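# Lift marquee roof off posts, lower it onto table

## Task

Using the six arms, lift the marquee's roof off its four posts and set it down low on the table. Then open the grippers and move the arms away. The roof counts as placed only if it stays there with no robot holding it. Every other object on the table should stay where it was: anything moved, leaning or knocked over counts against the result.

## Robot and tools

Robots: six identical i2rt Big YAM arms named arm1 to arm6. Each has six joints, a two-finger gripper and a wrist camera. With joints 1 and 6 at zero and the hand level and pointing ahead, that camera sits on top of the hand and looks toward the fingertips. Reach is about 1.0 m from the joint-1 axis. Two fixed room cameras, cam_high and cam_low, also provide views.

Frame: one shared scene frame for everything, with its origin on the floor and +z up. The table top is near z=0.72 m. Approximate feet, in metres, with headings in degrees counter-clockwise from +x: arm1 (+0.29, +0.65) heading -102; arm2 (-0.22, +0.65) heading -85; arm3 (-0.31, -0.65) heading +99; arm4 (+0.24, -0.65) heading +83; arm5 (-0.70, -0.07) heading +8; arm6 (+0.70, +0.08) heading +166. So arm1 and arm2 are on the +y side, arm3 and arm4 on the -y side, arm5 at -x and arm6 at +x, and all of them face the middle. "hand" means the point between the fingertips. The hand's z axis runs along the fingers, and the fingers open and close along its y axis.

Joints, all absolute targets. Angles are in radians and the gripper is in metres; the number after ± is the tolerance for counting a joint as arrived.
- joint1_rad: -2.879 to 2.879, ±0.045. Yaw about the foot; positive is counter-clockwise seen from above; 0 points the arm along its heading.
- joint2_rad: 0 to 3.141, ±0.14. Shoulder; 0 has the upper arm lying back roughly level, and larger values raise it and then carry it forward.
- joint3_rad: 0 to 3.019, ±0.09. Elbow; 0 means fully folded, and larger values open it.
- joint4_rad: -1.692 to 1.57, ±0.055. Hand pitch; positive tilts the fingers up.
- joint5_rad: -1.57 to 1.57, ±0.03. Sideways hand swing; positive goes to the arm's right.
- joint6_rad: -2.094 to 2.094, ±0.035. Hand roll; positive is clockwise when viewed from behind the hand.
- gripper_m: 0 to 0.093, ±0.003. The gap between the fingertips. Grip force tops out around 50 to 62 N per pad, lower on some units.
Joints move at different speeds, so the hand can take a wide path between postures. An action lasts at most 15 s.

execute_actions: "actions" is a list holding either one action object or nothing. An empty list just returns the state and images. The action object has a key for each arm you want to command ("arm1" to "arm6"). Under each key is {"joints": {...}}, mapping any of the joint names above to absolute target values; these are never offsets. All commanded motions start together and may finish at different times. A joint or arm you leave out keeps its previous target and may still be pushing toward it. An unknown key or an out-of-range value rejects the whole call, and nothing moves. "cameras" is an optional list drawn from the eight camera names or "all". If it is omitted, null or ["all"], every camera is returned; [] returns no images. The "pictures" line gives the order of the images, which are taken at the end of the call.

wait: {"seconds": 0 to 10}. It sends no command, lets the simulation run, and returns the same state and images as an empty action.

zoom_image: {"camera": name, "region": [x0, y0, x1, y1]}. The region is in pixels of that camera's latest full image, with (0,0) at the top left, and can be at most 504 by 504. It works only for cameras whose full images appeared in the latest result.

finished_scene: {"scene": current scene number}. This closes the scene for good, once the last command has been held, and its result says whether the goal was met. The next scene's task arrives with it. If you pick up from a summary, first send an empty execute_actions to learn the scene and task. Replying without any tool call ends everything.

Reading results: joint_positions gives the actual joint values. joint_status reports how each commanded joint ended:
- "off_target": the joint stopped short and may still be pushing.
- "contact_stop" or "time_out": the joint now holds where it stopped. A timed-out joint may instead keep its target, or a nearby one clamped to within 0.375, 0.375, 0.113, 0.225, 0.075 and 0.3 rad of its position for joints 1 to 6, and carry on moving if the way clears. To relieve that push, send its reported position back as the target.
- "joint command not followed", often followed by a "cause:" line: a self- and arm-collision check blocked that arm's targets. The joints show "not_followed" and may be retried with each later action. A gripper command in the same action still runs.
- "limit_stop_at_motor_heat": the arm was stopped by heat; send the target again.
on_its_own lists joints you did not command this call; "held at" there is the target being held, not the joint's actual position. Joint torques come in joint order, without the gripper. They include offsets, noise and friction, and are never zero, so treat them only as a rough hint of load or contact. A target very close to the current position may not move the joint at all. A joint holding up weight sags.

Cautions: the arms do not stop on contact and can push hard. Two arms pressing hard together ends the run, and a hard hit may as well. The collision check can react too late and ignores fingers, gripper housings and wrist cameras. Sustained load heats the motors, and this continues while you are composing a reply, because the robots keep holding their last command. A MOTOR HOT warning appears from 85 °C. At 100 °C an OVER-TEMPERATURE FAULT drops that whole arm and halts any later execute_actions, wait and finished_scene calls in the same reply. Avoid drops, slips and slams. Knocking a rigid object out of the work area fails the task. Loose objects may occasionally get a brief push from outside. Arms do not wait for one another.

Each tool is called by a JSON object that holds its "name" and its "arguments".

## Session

{"name": "execute_actions", "arguments": {"actions": []}}

Scene clock: 0.00 s.
Joint torques (N m, as the arm reports them, + toward a larger angle): no reading
arm1.joint_positions: joint1_rad=+0.260 joint2_rad=+0.405 joint3_rad=+0.535 joint4_rad=-1.237 joint5_rad=+0.194 joint6_rad=-0.388 gripper_m=+0.095
arm1.joint_status: not commanded
arm1.hand: x=+0.2734 y=+0.4589 z=+0.9429 quat_wxyz=(-0.059, -0.523, -0.817, +0.238) (m; scene frame)
arm2.joint_positions: joint1_rad=-0.341 joint2_rad=+0.525 joint3_rad=+0.404 joint4_rad=-1.011 joint5_rad=-0.241 joint6_rad=+0.302 gripper_m=+0.095
arm2.joint_status: not commanded
arm2.hand: x=-0.2334 y=+0.4358 z=+0.9328 quat_wxyz=(-0.237, -0.834, -0.496, +0.055) (m; scene frame)
arm3.joint_positions: joint1_rad=+0.094 joint2_rad=+0.351 joint3_rad=+0.649 joint4_rad=-1.406 joint5_rad=+0.295 joint6_rad=+0.506 gripper_m=+0.094
arm3.joint_status: not commanded
arm3.hand: x=-0.2955 y=-0.4819 z=+1.0381 quat_wxyz=(-0.223, +0.549, -0.791, -0.149) (m; scene frame)
arm4.joint_positions: joint1_rad=-0.213 joint2_rad=+0.469 joint3_rad=+0.485 joint4_rad=-1.098 joint5_rad=-0.151 joint6_rad=-0.534 gripper_m=+0.094
arm4.joint_status: not commanded
arm4.hand: x=+0.2816 y=-0.4418 z=+0.9638 quat_wxyz=(-0.201, +0.766, -0.591, -0.156) (m; scene frame)
arm5.joint_positions: joint1_rad=+0.385 joint2_rad=+0.416 joint3_rad=+0.610 joint4_rad=-1.302 joint5_rad=+0.084 joint6_rad=+0.233 gripper_m=+0.094
arm5.joint_status: not commanded
arm5.hand: x=-0.5319 y=+0.0069 z=+0.9651 quat_wxyz=(-0.235, +0.124, -0.963, -0.047) (m; scene frame)
arm6.joint_positions: joint1_rad=-0.299 joint2_rad=+0.495 joint3_rad=+0.462 joint4_rad=-1.050 joint5_rad=-0.284 joint6_rad=-0.187 gripper_m=+0.095
arm6.joint_status: not commanded
arm6.hand: x=+0.4877 y=+0.1423 z=+0.9222 quat_wxyz=(+0.046, +0.955, -0.120, -0.266) (m; scene frame)
pictures: arm1_cam_wrist, arm2_cam_wrist, arm3_cam_wrist, arm4_cam_wrist, arm5_cam_wrist, arm6_cam_wrist, cam_high, cam_low
Images, in order (width x height): arm1_cam_wrist 504x504, arm2_cam_wrist 504x504, arm3_cam_wrist 504x504, arm4_cam_wrist 504x504, arm5_cam_wrist 504x504, arm6_cam_wrist 504x504, cam_high 504x504, cam_low 504x504.

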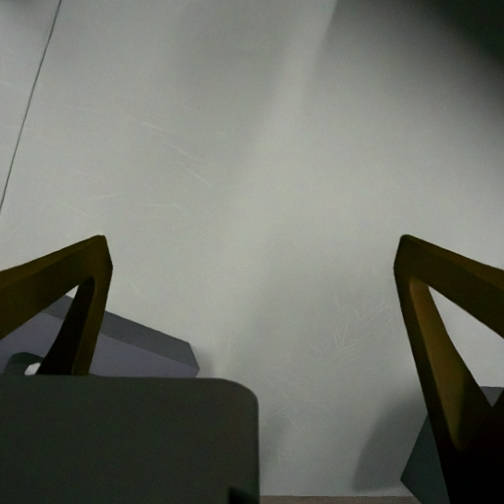

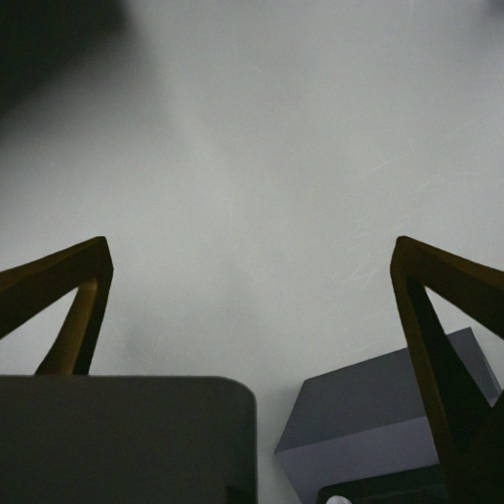

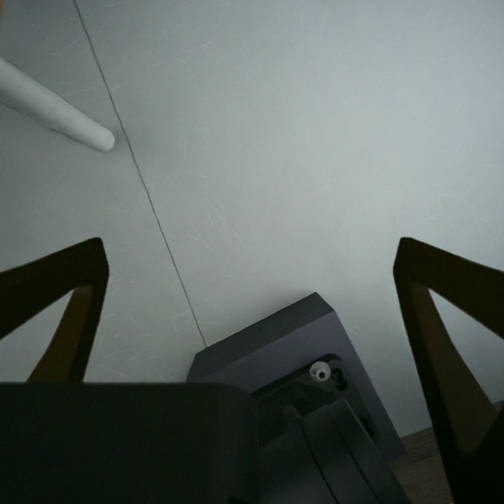

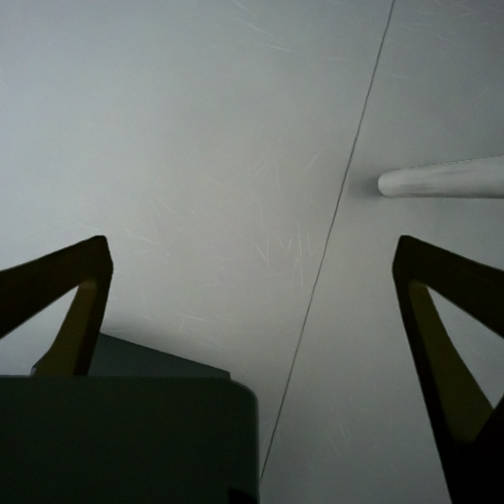

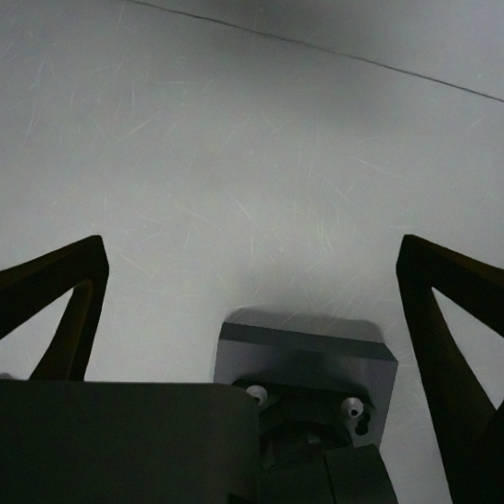

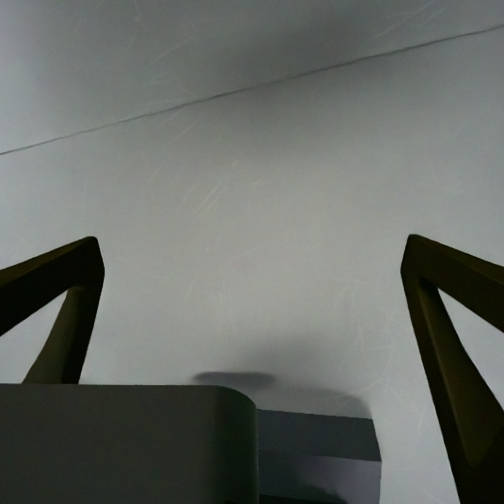

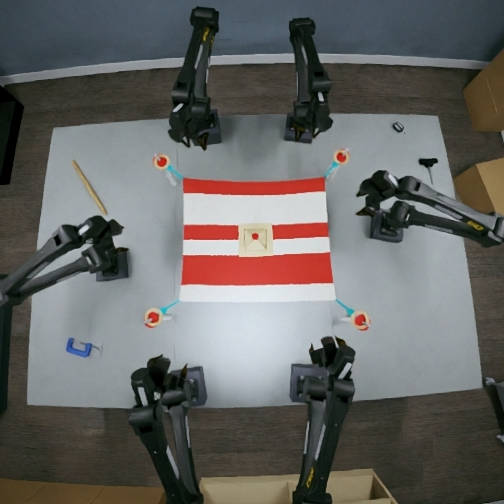

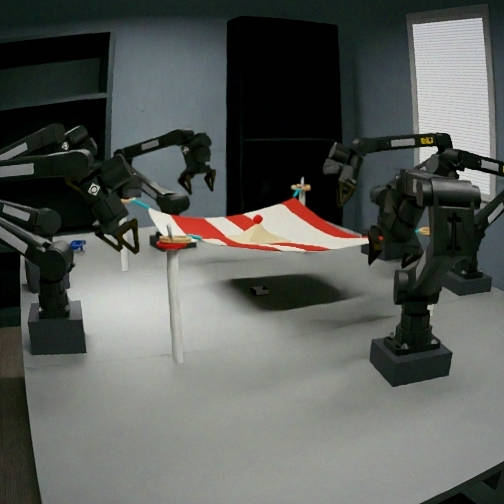

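{"name": "zoom_image", "arguments": {"camera": "cam_high", "region": [120, 130, 380, 350]}}

{"name": "zoom_image", "arguments": {"camera": "cam_low", "region": [100, 150, 340, 330]}}

Region (120, 130, 380, 350) of cam_high's 504x504 image, scaled by 1.938, with more detail than that image has; it fills the top 426 rows of this view, and the rest is white.

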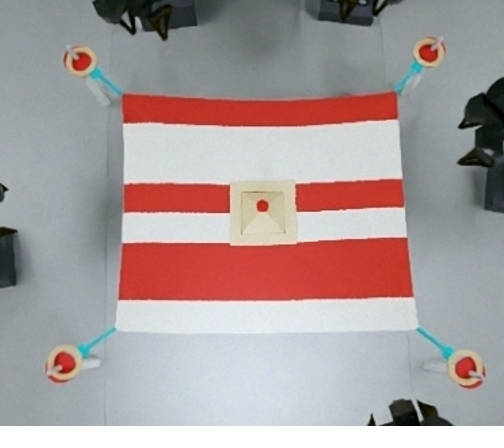

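Region (100, 150, 340, 330) of cam_low's 504x504 image, scaled by 2.100, with more detail than that image has; it fills the top 378 rows of this view, and the rest is white.

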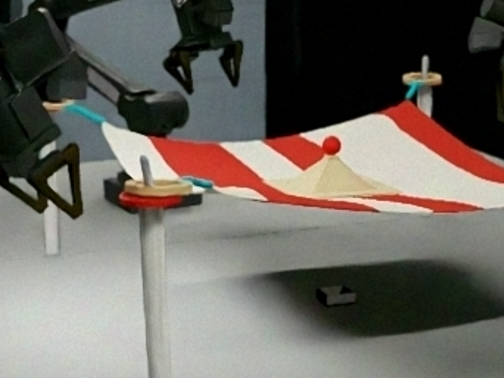

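{"name": "execute_actions", "arguments": {"actions": [{"arm1":{"joints":{"joint1_rad":0.475,"joint2_rad":0.85,"joint3_rad":1.255,"joint4_rad":-1.555,"joint5_rad":0,"joint6_rad":0.6}},"arm2":{"joints":{"joint1_rad":-0.46,"joint2_rad":0.9,"joint3_rad":1.16,"joint4_rad":-1.44,"joint5_rad":0,"joint6_rad":-0.75}},"arm3":{"joints":{"joint1_rad":-0.01,"joint2_rad":0.9,"joint3_rad":1.187,"joint4_rad":-1.468,"joint5_rad":0,"joint6_rad":1.095}},"arm4":{"joints":{"joint1_rad":-0.33,"joint2_rad":0.9,"joint3_rad":1.25,"joint4_rad":-1.515,"joint5_rad":0,"joint6_rad":-1.235}},"arm5":{"joints":{"joint1_rad":-0.1,"joint2_rad":0.2,"joint3_rad":0.45,"joint4_rad":-1.4}},"arm6":{"joints":{"joint1_rad":0.2,"joint2_rad":0.2,"joint3_rad":0.45,"joint4_rad":-1.4}}}], "cameras": []}}

{"name": "execute_actions", "arguments": {"actions": [{"arm1":{"joints":{"joint2_rad":1.242,"joint6_rad":1.045}},"arm2":{"joints":{"joint2_rad":1.242,"joint6_rad":-1.24}},"arm3":{"joints":{"joint2_rad":1.26}},"arm4":{"joints":{"joint2_rad":1.284}}}], "cameras": ["arm1_cam_wrist","arm2_cam_wrist","arm3_cam_wrist","arm4_cam_wrist","cam_low"]}}

Scene clock: 34.87 s.
Joint torques (N m, as the arm reports them, + toward a larger angle): arm1=[ 0.45 -2.72 12.68  0.59 -0.11  0.21] | arm2=[-3.23 -2.14 13.52  0.9   0.08 -0.11] | arm3=[-0.7  -5.17 16.17  0.44 -0.09  0.06] | arm4=[-1.16 -2.3  10.79  0.16  0.18 -0.29] | arm5=[-1.01  4.53 10.68  1.02  0.12  0.03] | arm6=[ 1.11  2.42  9.73  0.9  -0.13  0.03]
arm1.joint_positions: joint1_rad=+0.467 joint2_rad=+0.851 joint3_rad=+1.212 joint4_rad=-1.543 joint5_rad=+0.003 joint6_rad=+0.590 gripper_m=+0.095
arm1.joint_status: all done
arm1.hand: x=+0.3693 y=+0.3861 z=+1.1356 quat_wxyz=(-0.180, -0.788, -0.585, +0.065) (m; scene frame)
arm2.joint_positions: joint1_rad=-0.453 joint2_rad=+0.900 joint3_rad=+1.115 joint4_rad=-1.430 joint5_rad=-0.003 joint6_rad=-0.740 gripper_m=+0.095
arm2.joint_status: all done
arm2.hand: x=-0.3291 y=+0.3676 z=+1.1364 quat_wxyz=(-0.046, -0.553, -0.816, +0.164) (m; scene frame)
arm3.joint_positions: joint1_rad=-0.001 joint2_rad=+0.907 joint3_rad=+1.120 joint4_rad=-1.457 joint5_rad=+0.004 joint6_rad=+1.087 gripper_m=+0.094
arm3.joint_status: all done
arm3.hand: x=-0.3449 y=-0.3582 z=+1.1336 quat_wxyz=(-0.031, +0.295, -0.941, -0.161) (m; scene frame)
arm4.joint_positions: joint1_rad=-0.323 joint2_rad=+0.898 joint3_rad=+1.215 joint4_rad=-1.496 joint5_rad=-0.003 joint6_rad=-1.220 gripper_m=+0.094
arm4.joint_status: all done
arm4.hand: x=+0.3625 y=-0.3818 z=+1.1719 quat_wxyz=(-0.196, +0.908, -0.371, +0.004) (m; scene frame)
arm5.joint_positions: joint1_rad=-0.097 joint2_rad=+0.208 joint3_rad=+0.448 joint4_rad=-1.392 joint5_rad=+0.084 joint6_rad=+0.233 gripper_m=+0.094
arm5.joint_status: all done
arm5.hand: x=-0.5654 y=-0.0822 z=+0.9061 quat_wxyz=(-0.217, -0.110, -0.970, +0.010) (m; scene frame)
arm6.joint_positions: joint1_rad=+0.190 joint2_rad=+0.203 joint3_rad=+0.462 joint4_rad=-1.392 joint5_rad=-0.284 joint6_rad=-0.187 gripper_m=+0.095
arm6.joint_status: all done
arm6.hand: x=+0.5623 y=+0.0343 z=+0.9311 quat_wxyz=(+0.115, +0.962, +0.111, -0.222) (m; scene frame)
pictures: none
No camera images: the call's "cameras" was empty. Leave "cameras" out to get every camera's image.

Scene clock: 36.37 s.
Joint torques (N m, as the arm reports them, + toward a larger angle): arm1=[ 0.48 -7.52 12.12  0.   -0.1   0.25] | arm2=[-3.04 -7.37 12.8   0.16  0.04 -0.17] | arm3=[ -0.64 -11.27  14.08  -0.14  -0.1    0.07] | arm4=[-1.46 -9.75 10.18 -0.52  0.18 -0.29] | arm5=[-0.93  4.85 10.65  0.93  0.09  0.05] | arm6=[ 1.11  2.45  9.73  0.91 -0.13  0.04]
arm1.joint_positions: joint1_rad=+0.467 joint2_rad=+1.252 joint3_rad=+1.217 joint4_rad=-1.546 joint5_rad=+0.003 joint6_rad=+1.034 gripper_m=+0.095
arm1.joint_status: all done
arm1.hand: x=+0.3908 y=+0.3167 z=+1.0199 quat_wxyz=(+0.008, -0.914, -0.405, +0.000) (m; scene frame)
arm2.joint_positions: joint1_rad=-0.453 joint2_rad=+1.257 joint3_rad=+1.117 joint4_rad=-1.432 joint5_rad=-0.003 joint6_rad=-1.230 gripper_m=+0.095
arm2.joint_status: all done
arm2.hand: x=-0.3447 y=+0.3227 z=+1.0279 quat_wxyz=(-0.007, -0.342, -0.939, -0.008) (m; scene frame)
arm3.joint_positions: joint1_rad=-0.001 joint2_rad=+1.271 joint3_rad=+1.139 joint4_rad=-1.457 joint5_rad=+0.004 joint6_rad=+1.087 gripper_m=+0.094
arm3.joint_status: all done
arm3.hand: x=-0.3519 y=-0.3038 z=+1.0313 quat_wxyz=(+0.000, +0.299, -0.954, +0.009) (m; scene frame)
arm4.joint_positions: joint1_rad=-0.323 joint2_rad=+1.288 joint3_rad=+1.219 joint4_rad=-1.499 joint5_rad=-0.003 joint6_rad=-1.220 gripper_m=+0.094
arm4.joint_status: all done
arm4.hand: x=+0.3902 y=-0.3198 z=+1.0520 quat_wxyz=(-0.003, +0.926, -0.378, -0.003) (m; scene frame)
arm5.joint_positions: joint1_rad=-0.097 joint2_rad=+0.208 joint3_rad=+0.448 joint4_rad=-1.392 joint5_rad=+0.084 joint6_rad=+0.233 gripper_m=+0.094
arm5.joint_status: not commanded
arm5.hand: x=-0.5654 y=-0.0822 z=+0.9061 quat_wxyz=(-0.217, -0.110, -0.970, +0.010) (m; scene frame)
arm6.joint_positions: joint1_rad=+0.190 joint2_rad=+0.203 joint3_rad=+0.462 joint4_rad=-1.392 joint5_rad=-0.284 joint6_rad=-0.187 gripper_m=+0.095
arm6.joint_status: not commanded
arm6.hand: x=+0.5623 y=+0.0343 z=+0.9311 quat_wxyz=(+0.115, +0.962, +0.111, -0.222) (m; scene frame)
pictures: arm1_cam_wrist, arm2_cam_wrist, arm3_cam_wrist, arm4_cam_wrist, cam_low
Images, in order (width x height): arm1_cam_wrist 504x504, arm2_cam_wrist 504x504, arm3_cam_wrist 504x504, arm4_cam_wrist 504x504, cam_low 504x504.

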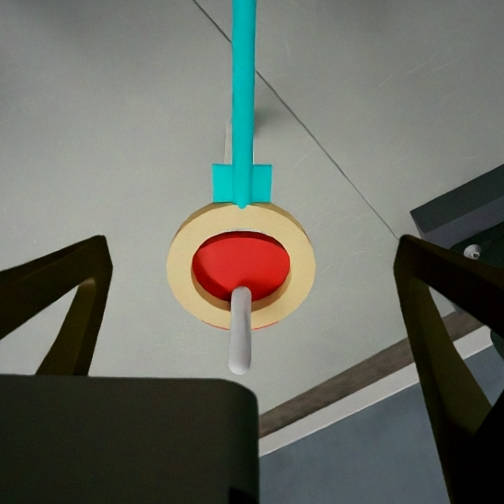

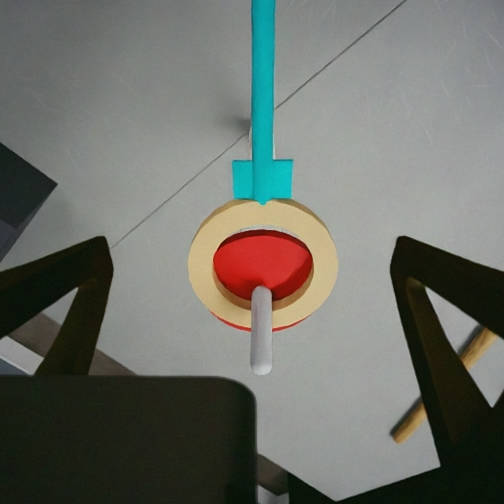

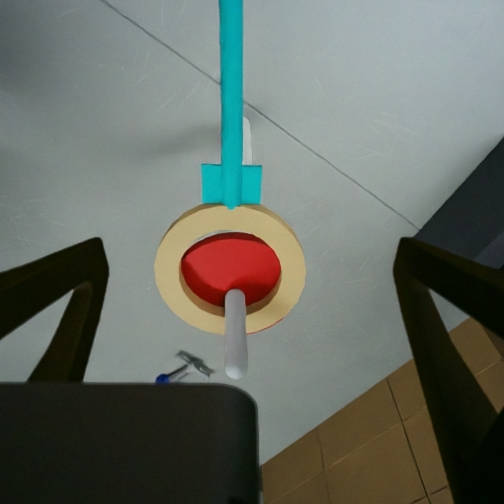

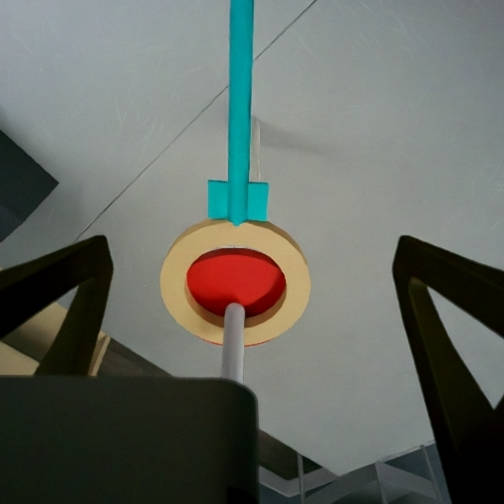

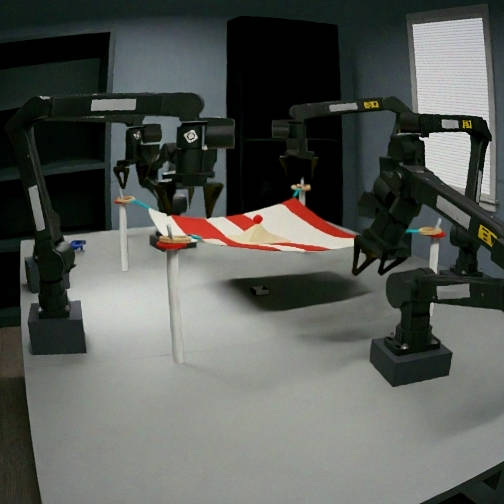

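{"name": "execute_actions", "arguments": {"actions": [{"arm1":{"joints":{"joint2_rad":1.268,"joint3_rad":1.082,"joint4_rad":-1.363,"gripper_m":0.07}},"arm2":{"joints":{"joint2_rad":1.305,"joint3_rad":0.986,"joint4_rad":-1.237,"gripper_m":0.07}},"arm3":{"joints":{"joint1_rad":0.02,"joint2_rad":1.309,"joint3_rad":1.01,"joint4_rad":-1.259,"gripper_m":0.07}},"arm4":{"joints":{"joint2_rad":1.29,"joint3_rad":1.077,"joint4_rad":-1.337,"joint6_rad":-1.18,"gripper_m":0.07}}}], "cameras": ["arm1_cam_wrist","arm2_cam_wrist","arm3_cam_wrist","arm4_cam_wrist"]}}

Scene clock: 57.70 s.
Joint torques (N m, as the arm reports them, + toward a larger angle): arm1=[ 0.54 -7.36  9.36  0.89 -0.1   0.22] | arm2=[-3.05 -6.74  8.74  1.08  0.03 -0.16] | arm3=[  0.77 -10.92   9.55   1.17  -0.08   0.07] | arm4=[-1.08 -8.43  8.21  0.73  0.15  0.05] | arm5=[-1.42  4.95 10.76  1.1   0.1   0.07] | arm6=[ 1.12  2.5   9.73  0.9  -0.13  0.04]
arm1.joint_positions: joint1_rad=+0.467 joint2_rad=+1.273 joint3_rad=+1.074 joint4_rad=-1.377 joint5_rad=+0.003 joint6_rad=+1.035 gripper_m=+0.070
arm1.joint_status: all done
arm1.hand: x=+0.3913 y=+0.3153 z=+0.9587 quat_wxyz=(+0.005, -0.914, -0.405, +0.000) (m; scene frame)
arm2.joint_positions: joint1_rad=-0.453 joint2_rad=+1.302 joint3_rad=+0.984 joint4_rad=-1.248 joint5_rad=-0.003 joint6_rad=-1.231 gripper_m=+0.070
arm2.joint_status: all done
arm2.hand: x=-0.3450 y=+0.3202 z=+0.9638 quat_wxyz=(-0.007, -0.342, -0.940, -0.005) (m; scene frame)
arm3.joint_positions: joint1_rad=+0.006 joint2_rad=+1.310 joint3_rad=+1.013 joint4_rad=-1.277 joint5_rad=+0.004 joint6_rad=+1.088 gripper_m=+0.070
arm3.joint_status: all done
arm3.hand: x=-0.3552 y=-0.2987 z=+0.9713 quat_wxyz=(-0.001, +0.303, -0.953, +0.001) (m; scene frame)
arm4.joint_positions: joint1_rad=-0.323 joint2_rad=+1.286 joint3_rad=+1.069 joint4_rad=-1.355 joint5_rad=-0.003 joint6_rad=-1.195 gripper_m=+0.070
arm4.joint_status: all done
arm4.hand: x=+0.3860 y=-0.3288 z=+0.9959 quat_wxyz=(-0.001, +0.921, -0.390, -0.003) (m; scene frame)
arm5.joint_positions: joint1_rad=-0.097 joint2_rad=+0.208 joint3_rad=+0.448 joint4_rad=-1.392 joint5_rad=+0.084 joint6_rad=+0.233 gripper_m=+0.094
arm5.joint_status: not commanded
arm5.hand: x=-0.5654 y=-0.0822 z=+0.9061 quat_wxyz=(-0.217, -0.110, -0.970, +0.010) (m; scene frame)
arm6.joint_positions: joint1_rad=+0.190 joint2_rad=+0.203 joint3_rad=+0.462 joint4_rad=-1.392 joint5_rad=-0.284 joint6_rad=-0.187 gripper_m=+0.095
arm6.joint_status: not commanded
arm6.hand: x=+0.5623 y=+0.0343 z=+0.9311 quat_wxyz=(+0.115, +0.962, +0.111, -0.222) (m; scene frame)
pictures: arm1_cam_wrist, arm2_cam_wrist, arm3_cam_wrist, arm4_cam_wrist
Images, in order (width x height): arm1_cam_wrist 504x504, arm2_cam_wrist 504x504, arm3_cam_wrist 504x504, arm4_cam_wrist 504x504.

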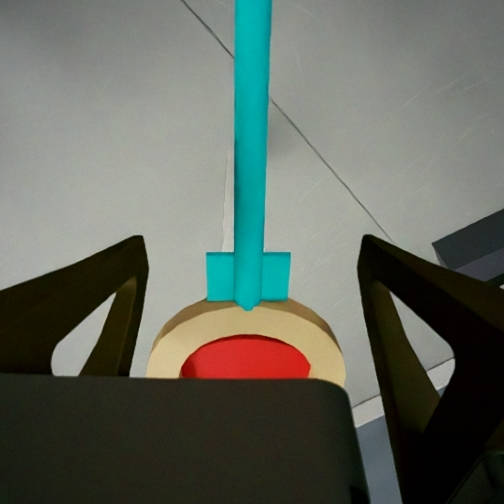

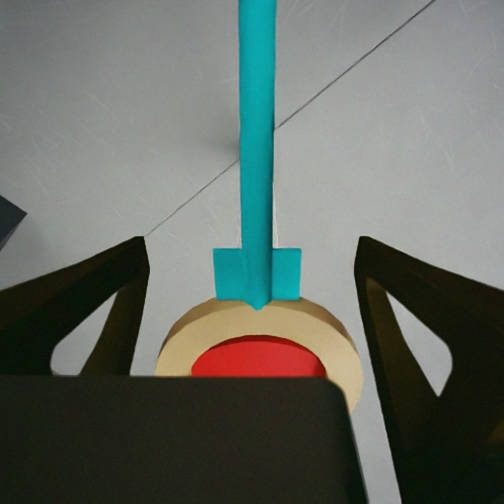

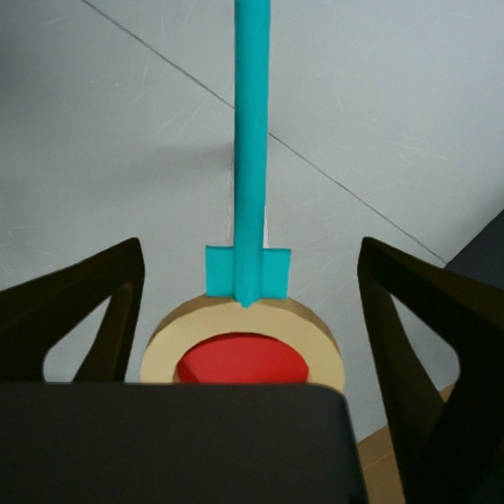

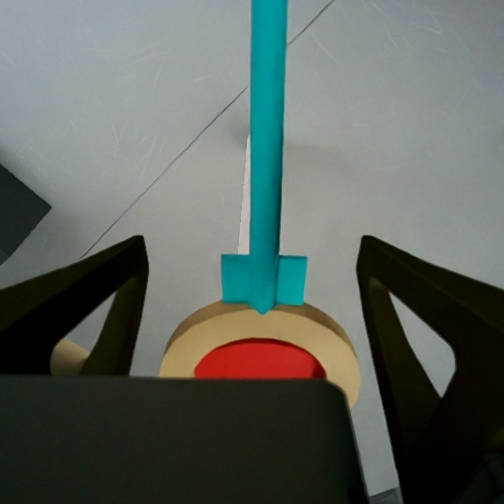

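{"name": "execute_actions", "arguments": {"actions": [{"arm1":{"joints":{"gripper_m":0.0}},"arm2":{"joints":{"gripper_m":0.0}},"arm3":{"joints":{"gripper_m":0.0}},"arm4":{"joints":{"gripper_m":0.0}}}], "cameras": []}}

Scene clock: 83.37 s.
Joint torques (N m, as the arm reports them, + toward a larger angle): arm1=[ 0.33 -7.7   9.38  0.85 -0.09  0.22] | arm2=[-3.17 -6.32  8.74  0.86  0.25 -0.14] | arm3=[  0.98 -10.76   9.57   1.    -0.09   0.06] | arm4=[-1.42 -8.6   8.49  0.65  0.18  0.03] | arm5=[-1.02  4.33 10.74  0.97  0.1   0.06] | arm6=[ 1.08  2.45  9.73  0.91 -0.13  0.04]
arm1.joint_positions: joint1_rad=+0.467 joint2_rad=+1.273 joint3_rad=+1.074 joint4_rad=-1.376 joint5_rad=+0.003 joint6_rad=+1.035 gripper_m=+0.022
arm1.joint_status: gripper_m off_target (ended at +0.022, target +0.000)
arm1.hand: x=+0.3914 y=+0.3150 z=+0.9587 quat_wxyz=(+0.005, -0.915, -0.405, +0.000) (m; scene frame)
arm2.joint_positions: joint1_rad=-0.453 joint2_rad=+1.302 joint3_rad=+0.984 joint4_rad=-1.244 joint5_rad=-0.008 joint6_rad=-1.232 gripper_m=+0.022
arm2.joint_status: gripper_m off_target (ended at +0.022, target +0.000)
arm2.hand: x=-0.3446 y=+0.3189 z=+0.9638 quat_wxyz=(-0.009, -0.342, -0.940, -0.003) (m; scene frame)
arm3.joint_positions: joint1_rad=+0.006 joint2_rad=+1.310 joint3_rad=+1.013 joint4_rad=-1.275 joint5_rad=+0.004 joint6_rad=+1.088 gripper_m=+0.021
arm3.joint_status: gripper_m off_target (ended at +0.021, target +0.000)
arm3.hand: x=-0.3553 y=-0.2983 z=+0.9713 quat_wxyz=(-0.001, +0.303, -0.953, +0.000) (m; scene frame)
arm4.joint_positions: joint1_rad=-0.323 joint2_rad=+1.286 joint3_rad=+1.069 joint4_rad=-1.352 joint5_rad=-0.003 joint6_rad=-1.194 gripper_m=+0.022
arm4.joint_status: gripper_m off_target (ended at +0.022, target +0.000)
arm4.hand: x=+0.3862 y=-0.3282 z=+0.9959 quat_wxyz=(-0.002, +0.921, -0.390, -0.003) (m; scene frame)
arm5.joint_positions: joint1_rad=-0.097 joint2_rad=+0.208 joint3_rad=+0.448 joint4_rad=-1.392 joint5_rad=+0.084 joint6_rad=+0.233 gripper_m=+0.094
arm5.joint_status: not commanded
arm5.hand: x=-0.5654 y=-0.0822 z=+0.9061 quat_wxyz=(-0.217, -0.110, -0.970, +0.010) (m; scene frame)
arm6.joint_positions: joint1_rad=+0.190 joint2_rad=+0.203 joint3_rad=+0.462 joint4_rad=-1.392 joint5_rad=-0.284 joint6_rad=-0.187 gripper_m=+0.095
arm6.joint_status: not commanded
arm6.hand: x=+0.5623 y=+0.0343 z=+0.9311 quat_wxyz=(+0.115, +0.962, +0.111, -0.222) (m; scene frame)
pictures: none
No camera images: the call's "cameras" was empty. Leave "cameras" out to get every camera's image.

{"name": "execute_actions", "arguments": {"actions": [{"arm1":{"joints":{"joint1_rad":0.52,"joint2_rad":1.227,"joint3_rad":1.175,"joint4_rad":-1.482,"joint6_rad":1.075}},"arm2":{"joints":{"joint1_rad":-0.51,"joint2_rad":1.25,"joint3_rad":1.085,"joint4_rad":-1.356,"joint6_rad":-1.275}},"arm3":{"joints":{"joint1_rad":0.06,"joint2_rad":1.26,"joint3_rad":1.113,"joint4_rad":-1.385,"joint6_rad":1.13}},"arm4":{"joints":{"joint1_rad":-0.378,"joint2_rad":1.254,"joint3_rad":1.175,"joint4_rad":-1.465,"joint6_rad":-1.243}}}], "cameras": ["arm1_cam_wrist","arm2_cam_wrist","arm3_cam_wrist","arm4_cam_wrist"]}}

Scene clock: 96.80 s.
Joint torques (N m, as the arm reports them, + toward a larger angle): arm1=[ 0.6  -7.34 12.43 -0.41 -0.22  0.24] | arm2=[-4.24 -6.96 12.61 -0.1   0.39 -0.15] | arm3=[  1.37 -10.68  14.49  -0.52  -0.18   0.09] | arm4=[-2.16 -8.52 10.47 -0.81  0.51 -0.26] | arm5=[-1.52  4.3  10.63  1.04  0.13  0.05] | arm6=[ 1.07  2.44  9.72  0.89 -0.13  0.04]
arm1.joint_positions: joint1_rad=+0.503 joint2_rad=+1.234 joint3_rad=+1.134 joint4_rad=-1.463 joint5_rad=+0.007 joint6_rad=+1.065 gripper_m=+0.022
arm1.joint_status: all done
arm1.hand: x=+0.4005 y=+0.3243 z=+0.9943 quat_wxyz=(-0.001, -0.913, -0.407, +0.003) (m; scene frame)
arm2.joint_positions: joint1_rad=-0.488 joint2_rad=+1.262 joint3_rad=+1.043 joint4_rad=-1.341 joint5_rad=-0.011 joint6_rad=-1.265 gripper_m=+0.022
arm2.joint_status: all done
arm2.hand: x=-0.3541 y=+0.3272 z=+0.9983 quat_wxyz=(-0.011, -0.342, -0.940, -0.001) (m; scene frame)
arm3.joint_positions: joint1_rad=+0.042 joint2_rad=+1.267 joint3_rad=+1.061 joint4_rad=-1.364 joint5_rad=+0.006 joint6_rad=+1.122 gripper_m=+0.021
arm3.joint_status: all done
arm3.hand: x=-0.3662 y=-0.3074 z=+1.0033 quat_wxyz=(-0.003, +0.304, -0.953, +0.000) (m; scene frame)
arm4.joint_positions: joint1_rad=-0.355 joint2_rad=+1.258 joint3_rad=+1.140 joint4_rad=-1.441 joint5_rad=-0.013 joint6_rad=-1.228 gripper_m=+0.022
arm4.joint_status: all done
arm4.hand: x=+0.3941 y=-0.3341 z=+1.0320 quat_wxyz=(-0.007, +0.921, -0.389, -0.007) (m; scene frame)
arm5.joint_positions: joint1_rad=-0.097 joint2_rad=+0.208 joint3_rad=+0.448 joint4_rad=-1.392 joint5_rad=+0.084 joint6_rad=+0.233 gripper_m=+0.094
arm5.joint_status: not commanded
arm5.hand: x=-0.5654 y=-0.0822 z=+0.9061 quat_wxyz=(-0.217, -0.110, -0.970, +0.010) (m; scene frame)
arm6.joint_positions: joint1_rad=+0.190 joint2_rad=+0.203 joint3_rad=+0.462 joint4_rad=-1.392 joint5_rad=-0.284 joint6_rad=-0.187 gripper_m=+0.095
arm6.joint_status: not commanded
arm6.hand: x=+0.5623 y=+0.0343 z=+0.9311 quat_wxyz=(+0.115, +0.962, +0.111, -0.222) (m; scene frame)
pictures: arm1_cam_wrist, arm2_cam_wrist, arm3_cam_wrist, arm4_cam_wrist
Images, in order (width x height): arm1_cam_wrist 504x504, arm2_cam_wrist 504x504, arm3_cam_wrist 504x504, arm4_cam_wrist 504x504.

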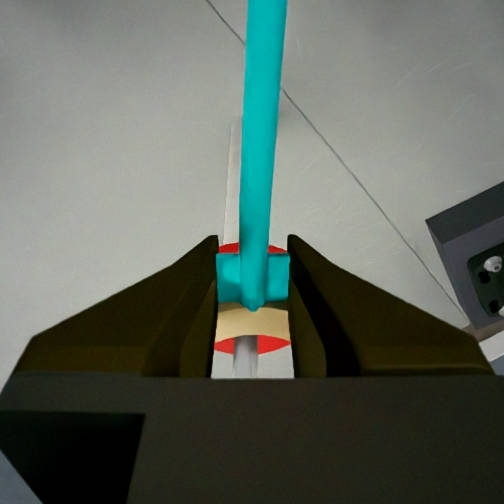

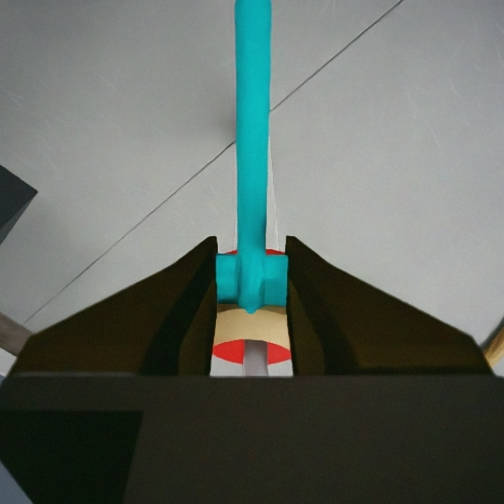

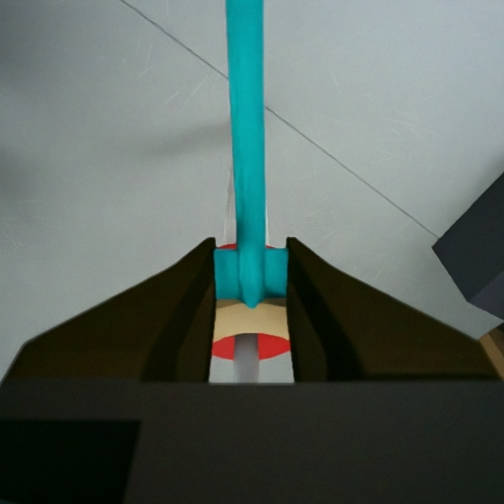

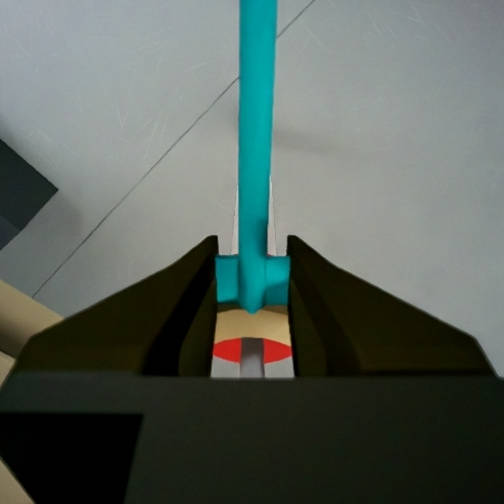

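{"name": "execute_actions", "arguments": {"actions": [{"arm1":{"joints":{"joint3_rad":1.285,"joint4_rad":-1.60}},"arm2":{"joints":{"joint2_rad":1.232,"joint3_rad":1.18,"joint4_rad":-1.478}},"arm3":{"joints":{"joint2_rad":1.245,"joint3_rad":1.215,"joint4_rad":-1.507}},"arm4":{"joints":{"joint3_rad":1.282,"joint4_rad":-1.585}}}], "cameras": ["cam_low"]}}

Scene clock: 115.47 s.
Joint torques (N m, as the arm reports them, + toward a larger angle): arm1=[ 1.36 -7.1  12.13 -0.41 -0.24  0.24] | arm2=[-4.13 -6.97 12.77 -0.18  0.39 -0.15] | arm3=[  1.2  -10.64  14.35  -0.51  -0.17   0.1 ] | arm4=[-2.35 -8.92 10.24 -0.69  0.49 -0.28] | arm5=[-1.41  4.41 10.65  1.1   0.08  0.03] | arm6=[ 1.12  2.42  9.71  0.89 -0.13  0.04]
arm1.joint_positions: joint1_rad=+0.503 joint2_rad=+1.233 joint3_rad=+1.247 joint4_rad=-1.581 joint5_rad=+0.008 joint6_rad=+1.065 gripper_m=+0.022
arm1.joint_status: all done
arm1.hand: x=+0.4006 y=+0.3238 z=+1.0372 quat_wxyz=(+0.001, -0.913, -0.407, +0.003) (m; scene frame)
arm2.joint_positions: joint1_rad=-0.488 joint2_rad=+1.246 joint3_rad=+1.137 joint4_rad=-1.462 joint5_rad=-0.011 joint6_rad=-1.265 gripper_m=+0.022
arm2.joint_status: all done
arm2.hand: x=-0.3539 y=+0.3286 z=+1.0394 quat_wxyz=(-0.011, -0.342, -0.940, -0.006) (m; scene frame)
arm3.joint_positions: joint1_rad=+0.042 joint2_rad=+1.252 joint3_rad=+1.164 joint4_rad=-1.486 joint5_rad=+0.006 joint6_rad=+1.122 gripper_m=+0.021
arm3.joint_status: all done
arm3.hand: x=-0.3661 y=-0.3075 z=+1.0472 quat_wxyz=(-0.002, +0.303, -0.953, +0.001) (m; scene frame)
arm4.joint_positions: joint1_rad=-0.355 joint2_rad=+1.257 joint3_rad=+1.249 joint4_rad=-1.562 joint5_rad=-0.013 joint6_rad=-1.228 gripper_m=+0.022
arm4.joint_status: all done
arm4.hand: x=+0.3940 y=-0.3345 z=+1.0739 quat_wxyz=(-0.002, +0.921, -0.389, -0.008) (m; scene frame)
arm5.joint_positions: joint1_rad=-0.097 joint2_rad=+0.208 joint3_rad=+0.448 joint4_rad=-1.392 joint5_rad=+0.084 joint6_rad=+0.233 gripper_m=+0.094
arm5.joint_status: not commanded
arm5.hand: x=-0.5654 y=-0.0822 z=+0.9061 quat_wxyz=(-0.217, -0.110, -0.970, +0.010) (m; scene frame)
arm6.joint_positions: joint1_rad=+0.190 joint2_rad=+0.203 joint3_rad=+0.462 joint4_rad=-1.392 joint5_rad=-0.284 joint6_rad=-0.187 gripper_m=+0.095
arm6.joint_status: not commanded
arm6.hand: x=+0.5623 y=+0.0343 z=+0.9311 quat_wxyz=(+0.115, +0.962, +0.111, -0.222) (m; scene frame)
pictures: cam_low
Images, in order (width x height): cam_low 504x504.

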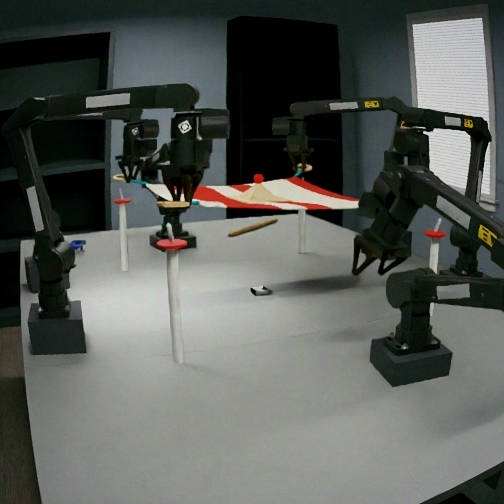

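{"name": "execute_actions", "arguments": {"actions": [{"arm1":{"joints":{"joint1_rad":0.18,"joint6_rad":0.73}},"arm2":{"joints":{"joint1_rad":-0.165,"joint6_rad":-0.93}},"arm3":{"joints":{"joint1_rad":-0.28,"joint6_rad":0.79}},"arm4":{"joints":{"joint1_rad":-0.124,"joint6_rad":-0.985}}}], "cameras": []}}

{"name": "execute_actions", "arguments": {"actions": [{"arm1":{"joints":{"joint2_rad":1.57,"joint3_rad":1.685,"joint4_rad":-1.64}},"arm2":{"joints":{"joint2_rad":1.54,"joint3_rad":1.51,"joint4_rad":-1.49}},"arm3":{"joints":{"joint2_rad":0.947,"joint3_rad":0.95,"joint4_rad":-1.6}},"arm4":{"joints":{"joint2_rad":0.895,"joint3_rad":0.945,"joint4_rad":-1.63}}}], "cameras": ["cam_high","cam_low"]}}

Scene clock: 123.40 s.
Joint torques (N m, as the arm reports them, + toward a larger angle): arm1=[-0.02 -7.34 12.27 -0.21 -0.08  0.08] | arm2=[-2.69 -6.81 12.82 -0.03  0.08  0.04] | arm3=[  0.07 -10.54  14.47  -0.41  -0.02  -0.15] | arm4=[-1.06 -8.79 10.43 -0.7   0.24  0.06] | arm5=[-1.07  4.72 10.62  1.13  0.14  0.03] | arm6=[ 1.12  2.48  9.73  0.9  -0.12  0.04]
arm1.joint_positions: joint1_rad=+0.180 joint2_rad=+1.233 joint3_rad=+1.247 joint4_rad=-1.586 joint5_rad=+0.002 joint6_rad=+0.740 gripper_m=+0.022
arm1.joint_status: all done
arm1.hand: x=+0.2926 y=+0.3065 z=+1.0371 quat_wxyz=(+0.004, -0.913, -0.408, +0.000) (m; scene frame)
arm2.joint_positions: joint1_rad=-0.162 joint2_rad=+1.246 joint3_rad=+1.137 joint4_rad=-1.465 joint5_rad=-0.004 joint6_rad=-0.940 gripper_m=+0.022
arm2.joint_status: all done
arm2.hand: x=-0.2464 y=+0.3043 z=+1.0406 quat_wxyz=(-0.007, -0.342, -0.939, -0.008) (m; scene frame)
arm3.joint_positions: joint1_rad=-0.281 joint2_rad=+1.252 joint3_rad=+1.164 joint4_rad=-1.489 joint5_rad=+0.003 joint6_rad=+0.798 gripper_m=+0.021
arm3.joint_status: all done
arm3.hand: x=-0.2551 y=-0.3079 z=+1.0470 quat_wxyz=(+0.001, +0.304, -0.953, +0.003) (m; scene frame)
arm4.joint_positions: joint1_rad=-0.118 joint2_rad=+1.257 joint3_rad=+1.249 joint4_rad=-1.565 joint5_rad=-0.004 joint6_rad=-1.000 gripper_m=+0.022
arm4.joint_status: all done
arm4.hand: x=+0.3170 y=-0.3084 z=+1.0741 quat_wxyz=(+0.000, +0.923, -0.385, -0.003) (m; scene frame)
arm5.joint_positions: joint1_rad=-0.097 joint2_rad=+0.208 joint3_rad=+0.448 joint4_rad=-1.392 joint5_rad=+0.084 joint6_rad=+0.233 gripper_m=+0.094
arm5.joint_status: not commanded
arm5.hand: x=-0.5654 y=-0.0822 z=+0.9061 quat_wxyz=(-0.217, -0.110, -0.970, +0.010) (m; scene frame)
arm6.joint_positions: joint1_rad=+0.190 joint2_rad=+0.203 joint3_rad=+0.462 joint4_rad=-1.392 joint5_rad=-0.284 joint6_rad=-0.187 gripper_m=+0.095
arm6.joint_status: not commanded
arm6.hand: x=+0.5623 y=+0.0343 z=+0.9311 quat_wxyz=(+0.115, +0.962, +0.111, -0.222) (m; scene frame)
pictures: none
No camera images: the call's "cameras" was empty. Leave "cameras" out to get every camera's image.

Scene clock: 124.63 s.
Joint torques (N m, as the arm reports them, + toward a larger angle): arm1=[ -0.19 -12.49  13.34   0.09  -0.09   0.02] | arm2=[ -2.77 -10.61  13.97   0.28   0.08   0.03] | arm3=[ 0.09 -3.8   9.26 -0.14 -0.04 -0.09] | arm4=[-0.92 -1.09  8.05 -0.35  0.22  0.04] | arm5=[-0.89  4.43 10.76  0.98  0.08  0.06] | arm6=[ 1.09  2.49  9.71  0.89 -0.13  0.04]
arm1.joint_positions: joint1_rad=+0.180 joint2_rad=+1.590 joint3_rad=+1.633 joint4_rad=-1.633 joint5_rad=+0.002 joint6_rad=+0.739 gripper_m=+0.022
arm1.joint_status: all done
arm1.hand: x=+0.2939 y=+0.1745 z=+1.0452 quat_wxyz=(+0.012, -0.913, -0.408, -0.004) (m; scene frame)
arm2.joint_positions: joint1_rad=-0.162 joint2_rad=+1.546 joint3_rad=+1.454 joint4_rad=-1.485 joint5_rad=-0.004 joint6_rad=-0.939 gripper_m=+0.022
arm2.joint_status: all done
arm2.hand: x=-0.2543 y=+0.1897 z=+1.0455 quat_wxyz=(-0.006, -0.343, -0.939, -0.010) (m; scene frame)
arm3.joint_positions: joint1_rad=-0.281 joint2_rad=+0.939 joint3_rad=+0.962 joint4_rad=-1.588 joint5_rad=+0.003 joint6_rad=+0.797 gripper_m=+0.021
arm3.joint_status: all done
arm3.hand: x=-0.2721 y=-0.4169 z=+1.0539 quat_wxyz=(-0.002, +0.304, -0.953, -0.002) (m; scene frame)
arm4.joint_positions: joint1_rad=-0.118 joint2_rad=+0.888 joint3_rad=+0.945 joint4_rad=-1.616 joint5_rad=-0.004 joint6_rad=-0.999 gripper_m=+0.022
arm4.joint_status: all done
arm4.hand: x=+0.2882 y=-0.4364 z=+1.0537 quat_wxyz=(-0.006, +0.923, -0.386, -0.004) (m; scene frame)
arm5.joint_positions: joint1_rad=-0.097 joint2_rad=+0.208 joint3_rad=+0.448 joint4_rad=-1.392 joint5_rad=+0.084 joint6_rad=+0.233 gripper_m=+0.094
arm5.joint_status: not commanded
arm5.hand: x=-0.5654 y=-0.0822 z=+0.9061 quat_wxyz=(-0.217, -0.110, -0.970, +0.010) (m; scene frame)
arm6.joint_positions: joint1_rad=+0.190 joint2_rad=+0.203 joint3_rad=+0.462 joint4_rad=-1.392 joint5_rad=-0.284 joint6_rad=-0.187 gripper_m=+0.095
arm6.joint_status: not commanded
arm6.hand: x=+0.5623 y=+0.0343 z=+0.9311 quat_wxyz=(+0.115, +0.962, +0.111, -0.222) (m; scene frame)
pictures: cam_high, cam_low
Images, in order (width x height): cam_high 504x504, cam_low 504x504.

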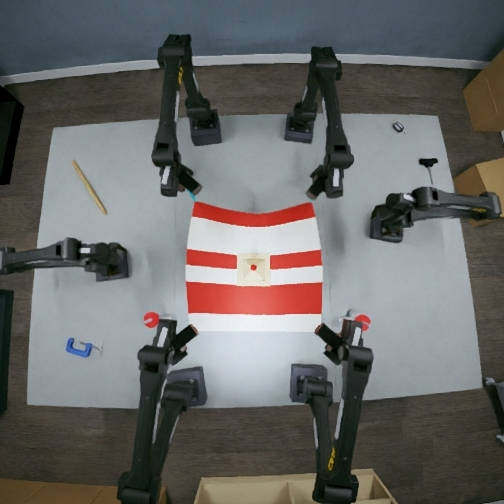

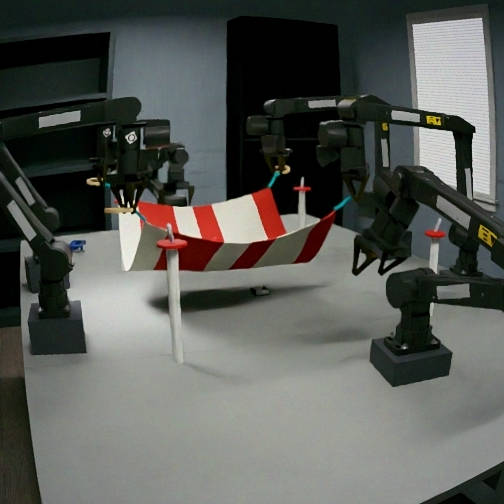

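{"name": "execute_actions", "arguments": {"actions": [], "cameras": ["cam_high","cam_low"]}}

Scene clock: 143.87 s.
Joint torques (N m, as the arm reports them, + toward a larger angle): arm1=[ -0.16 -13.13  13.41   0.03  -0.09   0.03] | arm2=[ -2.69 -10.44  13.99   0.3    0.08   0.04] | arm3=[-0.13 -3.92  9.16 -0.15 -0.06 -0.1 ] | arm4=[-1.11 -1.17  8.07 -0.45  0.21  0.  ] | arm5=[-1.63  4.55 10.75  1.02  0.11  0.07] | arm6=[ 1.12  2.47  9.72  0.89 -0.13  0.03]
arm1.joint_positions: joint1_rad=+0.180 joint2_rad=+1.590 joint3_rad=+1.633 joint4_rad=-1.633 joint5_rad=+0.002 joint6_rad=+0.739 gripper_m=+0.022
arm1.joint_status: all done
arm1.hand: x=+0.2939 y=+0.1745 z=+1.0452 quat_wxyz=(+0.012, -0.913, -0.408, -0.004) (m; scene frame)
arm2.joint_positions: joint1_rad=-0.162 joint2_rad=+1.546 joint3_rad=+1.454 joint4_rad=-1.485 joint5_rad=-0.004 joint6_rad=-0.939 gripper_m=+0.022
arm2.joint_status: all done
arm2.hand: x=-0.2543 y=+0.1897 z=+1.0455 quat_wxyz=(-0.006, -0.343, -0.939, -0.010) (m; scene frame)
arm3.joint_positions: joint1_rad=-0.281 joint2_rad=+0.939 joint3_rad=+0.962 joint4_rad=-1.588 joint5_rad=+0.003 joint6_rad=+0.797 gripper_m=+0.021
arm3.joint_status: all done
arm3.hand: x=-0.2721 y=-0.4169 z=+1.0539 quat_wxyz=(-0.002, +0.304, -0.953, -0.002) (m; scene frame)
arm4.joint_positions: joint1_rad=-0.118 joint2_rad=+0.888 joint3_rad=+0.945 joint4_rad=-1.616 joint5_rad=-0.004 joint6_rad=-0.999 gripper_m=+0.022
arm4.joint_status: all done
arm4.hand: x=+0.2882 y=-0.4364 z=+1.0537 quat_wxyz=(-0.006, +0.923, -0.386, -0.004) (m; scene frame)
arm5.joint_positions: joint1_rad=-0.097 joint2_rad=+0.208 joint3_rad=+0.448 joint4_rad=-1.392 joint5_rad=+0.084 joint6_rad=+0.233 gripper_m=+0.094
arm5.joint_status: not commanded
arm5.hand: x=-0.5654 y=-0.0822 z=+0.9061 quat_wxyz=(-0.217, -0.110, -0.970, +0.010) (m; scene frame)
arm6.joint_positions: joint1_rad=+0.190 joint2_rad=+0.203 joint3_rad=+0.462 joint4_rad=-1.392 joint5_rad=-0.284 joint6_rad=-0.187 gripper_m=+0.095
arm6.joint_status: not commanded
arm6.hand: x=+0.5623 y=+0.0343 z=+0.9311 quat_wxyz=(+0.115, +0.962, +0.111, -0.222) (m; scene frame)
pictures: cam_high, cam_low
Images, in order (width x height): cam_high 504x504, cam_low 504x504.

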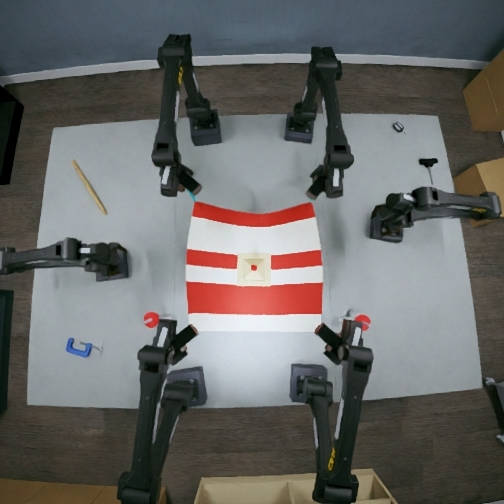

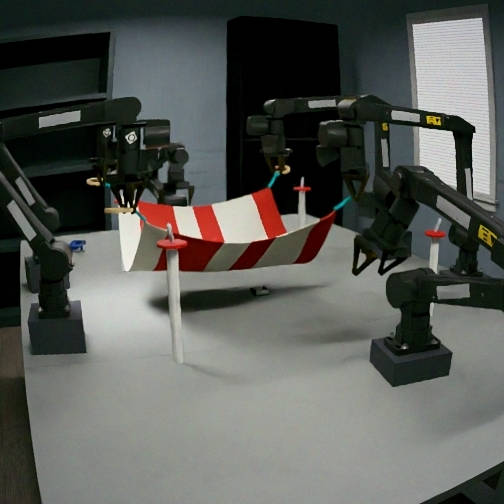

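{"name": "execute_actions", "arguments": {"actions": [{"arm1":{"joints":{"joint2_rad":1.585,"joint3_rad":1.43,"joint4_rad":-1.38}},"arm2":{"joints":{"joint2_rad":1.58,"joint3_rad":1.28,"joint4_rad":-1.24}},"arm3":{"joints":{"joint2_rad":0.98,"joint3_rad":0.735,"joint4_rad":-1.315}},"arm4":{"joints":{"joint2_rad":0.92,"joint3_rad":0.716,"joint4_rad":-1.35}}}], "cameras": ["cam_high","cam_low"]}}

{"name": "execute_actions", "arguments": {"actions": [{"arm1":{"joints":{"joint2_rad":1.675,"joint3_rad":1.24,"joint4_rad":-1.10}},"arm2":{"joints":{"joint2_rad":1.705,"joint3_rad":1.125,"joint4_rad":-0.955}},"arm3":{"joints":{"joint2_rad":1.142,"joint3_rad":0.525,"joint4_rad":-0.94}},"arm4":{"joints":{"joint2_rad":1.07,"joint3_rad":0.495,"joint4_rad":-0.975}}}], "cameras": ["cam_high","cam_low"]}}

Scene clock: 160.07 s.
Joint torques (N m, as the arm reports them, + toward a larger angle): arm1=[ -0.3  -13.01   9.45   0.84  -0.08   0.04] | arm2=[ -2.61 -10.09   8.83   1.01   0.08   0.04] | arm3=[-0.1  -4.62  9.55  1.02 -0.06 -0.08] | arm4=[-1.14 -1.85  8.34  0.61  0.22  0.04] | arm5=[-1.36  4.89 10.68  1.01  0.11  0.06] | arm6=[ 1.07  2.46  9.73  0.89 -0.13  0.04]
arm1.joint_positions: joint1_rad=+0.180 joint2_rad=+1.597 joint3_rad=+1.421 joint4_rad=-1.392 joint5_rad=+0.002 joint6_rad=+0.739 gripper_m=+0.022
arm1.joint_status: all done
arm1.hand: x=+0.2939 y=+0.1728 z=+0.9611 quat_wxyz=(+0.002, -0.913, -0.408, +0.000) (m; scene frame)
arm2.joint_positions: joint1_rad=-0.162 joint2_rad=+1.581 joint3_rad=+1.278 joint4_rad=-1.249 joint5_rad=-0.004 joint6_rad=-0.939 gripper_m=+0.022
arm2.joint_status: all done
arm2.hand: x=-0.2533 y=+0.1869 z=+0.9643 quat_wxyz=(-0.010, -0.343, -0.939, +0.002) (m; scene frame)
arm3.joint_positions: joint1_rad=-0.281 joint2_rad=+0.980 joint3_rad=+0.738 joint4_rad=-1.331 joint5_rad=+0.003 joint6_rad=+0.797 gripper_m=+0.021
arm3.joint_status: all done
arm3.hand: x=-0.2720 y=-0.4154 z=+0.9604 quat_wxyz=(+0.000, +0.304, -0.953, +0.001) (m; scene frame)
arm4.joint_positions: joint1_rad=-0.118 joint2_rad=+0.919 joint3_rad=+0.708 joint4_rad=-1.365 joint5_rad=-0.004 joint6_rad=-0.999 gripper_m=+0.022
arm4.joint_status: all done
arm4.hand: x=+0.2878 y=-0.4374 z=+0.9577 quat_wxyz=(+0.002, +0.923, -0.386, -0.003) (m; scene frame)
arm5.joint_positions: joint1_rad=-0.097 joint2_rad=+0.208 joint3_rad=+0.448 joint4_rad=-1.392 joint5_rad=+0.084 joint6_rad=+0.233 gripper_m=+0.094
arm5.joint_status: not commanded
arm5.hand: x=-0.5654 y=-0.0822 z=+0.9061 quat_wxyz=(-0.217, -0.110, -0.970, +0.010) (m; scene frame)
arm6.joint_positions: joint1_rad=+0.190 joint2_rad=+0.203 joint3_rad=+0.462 joint4_rad=-1.392 joint5_rad=-0.284 joint6_rad=-0.187 gripper_m=+0.095
arm6.joint_status: not commanded
arm6.hand: x=+0.5623 y=+0.0343 z=+0.9311 quat_wxyz=(+0.115, +0.962, +0.111, -0.222) (m; scene frame)
pictures: cam_high, cam_low
Images, in order (width x height): cam_high 504x504, cam_low 504x504.

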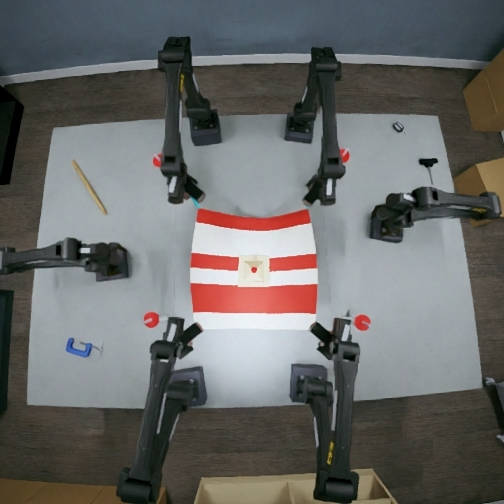

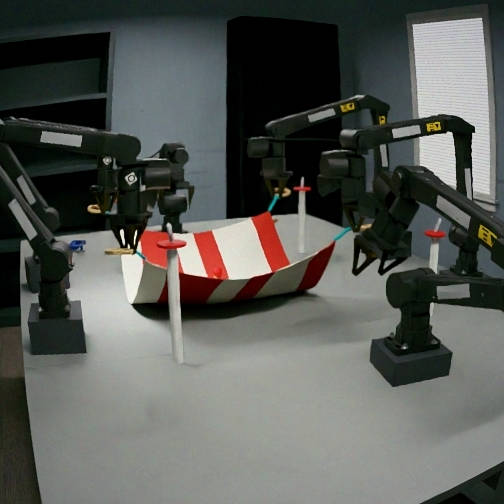

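Scene clock: 161.17 s.
Joint torques (N m, as the arm reports them, + toward a larger angle): arm1=[ -0.22 -13.52   9.08   0.86  -0.08   0.02] | arm2=[ -2.73 -11.88   8.14   1.05   0.05   0.04] | arm3=[-0.08 -7.13  8.45  1.1  -0.04 -0.08] | arm4=[-1.34 -3.86  7.59  0.82  0.15  0.02] | arm5=[-1.44  4.76 10.72  0.99  0.09  0.02] | arm6=[ 1.09  2.47  9.72  0.91 -0.13  0.04]
arm1.joint_positions: joint1_rad=+0.180 joint2_rad=+1.694 joint3_rad=+1.225 joint4_rad=-1.113 joint5_rad=+0.002 joint6_rad=+0.739 gripper_m=+0.022
arm1.joint_status: all done
arm1.hand: x=+0.2939 y=+0.1758 z=+0.8462 quat_wxyz=(+0.008, -0.913, -0.408, -0.002) (m; scene frame)
arm2.joint_positions: joint1_rad=-0.162 joint2_rad=+1.721 joint3_rad=+1.116 joint4_rad=-0.966 joint5_rad=-0.003 joint6_rad=-0.939 gripper_m=+0.022
arm2.joint_status: all done
arm2.hand: x=-0.2516 y=+0.1910 z=+0.8470 quat_wxyz=(-0.006, -0.343, -0.939, -0.008) (m; scene frame)
arm3.joint_positions: joint1_rad=-0.281 joint2_rad=+1.154 joint3_rad=+0.522 joint4_rad=-0.957 joint5_rad=+0.003 joint6_rad=+0.797 gripper_m=+0.021
arm3.joint_status: all done
arm3.hand: x=-0.2727 y=-0.4186 z=+0.8477 quat_wxyz=(+0.003, +0.304, -0.953, +0.008) (m; scene frame)
arm4.joint_positions: joint1_rad=-0.118 joint2_rad=+1.078 joint3_rad=+0.483 joint4_rad=-0.992 joint5_rad=-0.003 joint6_rad=-0.999 gripper_m=+0.022
arm4.joint_status: all done
arm4.hand: x=+0.2869 y=-0.4408 z=+0.8470 quat_wxyz=(+0.008, +0.923, -0.386, -0.001) (m; scene frame)
arm5.joint_positions: joint1_rad=-0.097 joint2_rad=+0.208 joint3_rad=+0.448 joint4_rad=-1.392 joint5_rad=+0.084 joint6_rad=+0.233 gripper_m=+0.094
arm5.joint_status: not commanded
arm5.hand: x=-0.5654 y=-0.0822 z=+0.9061 quat_wxyz=(-0.217, -0.110, -0.970, +0.010) (m; scene frame)
arm6.joint_positions: joint1_rad=+0.190 joint2_rad=+0.203 joint3_rad=+0.462 joint4_rad=-1.392 joint5_rad=-0.284 joint6_rad=-0.187 gripper_m=+0.095
arm6.joint_status: not commanded
arm6.hand: x=+0.5623 y=+0.0343 z=+0.9311 quat_wxyz=(+0.115, +0.962, +0.111, -0.222) (m; scene frame)
pictures: cam_high, cam_low
Images, in order (width x height): cam_high 504x504, cam_low 504x504.

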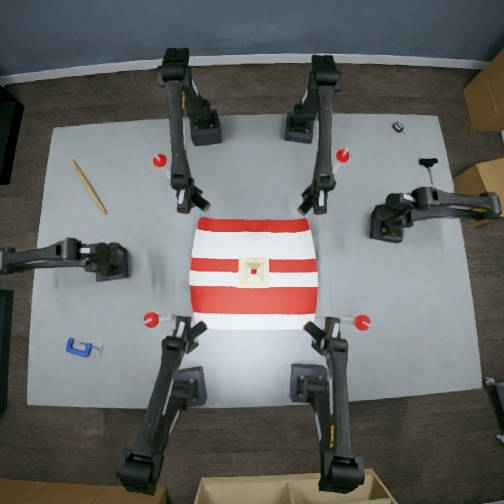

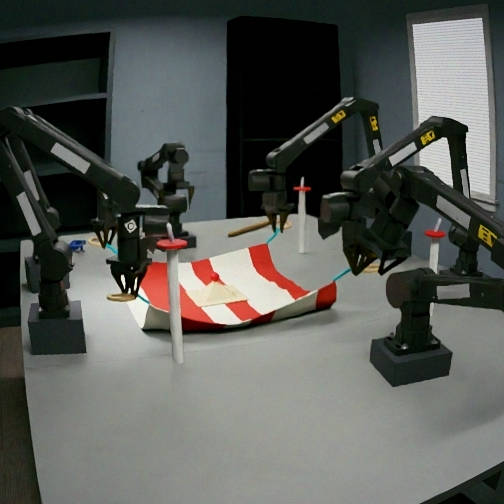

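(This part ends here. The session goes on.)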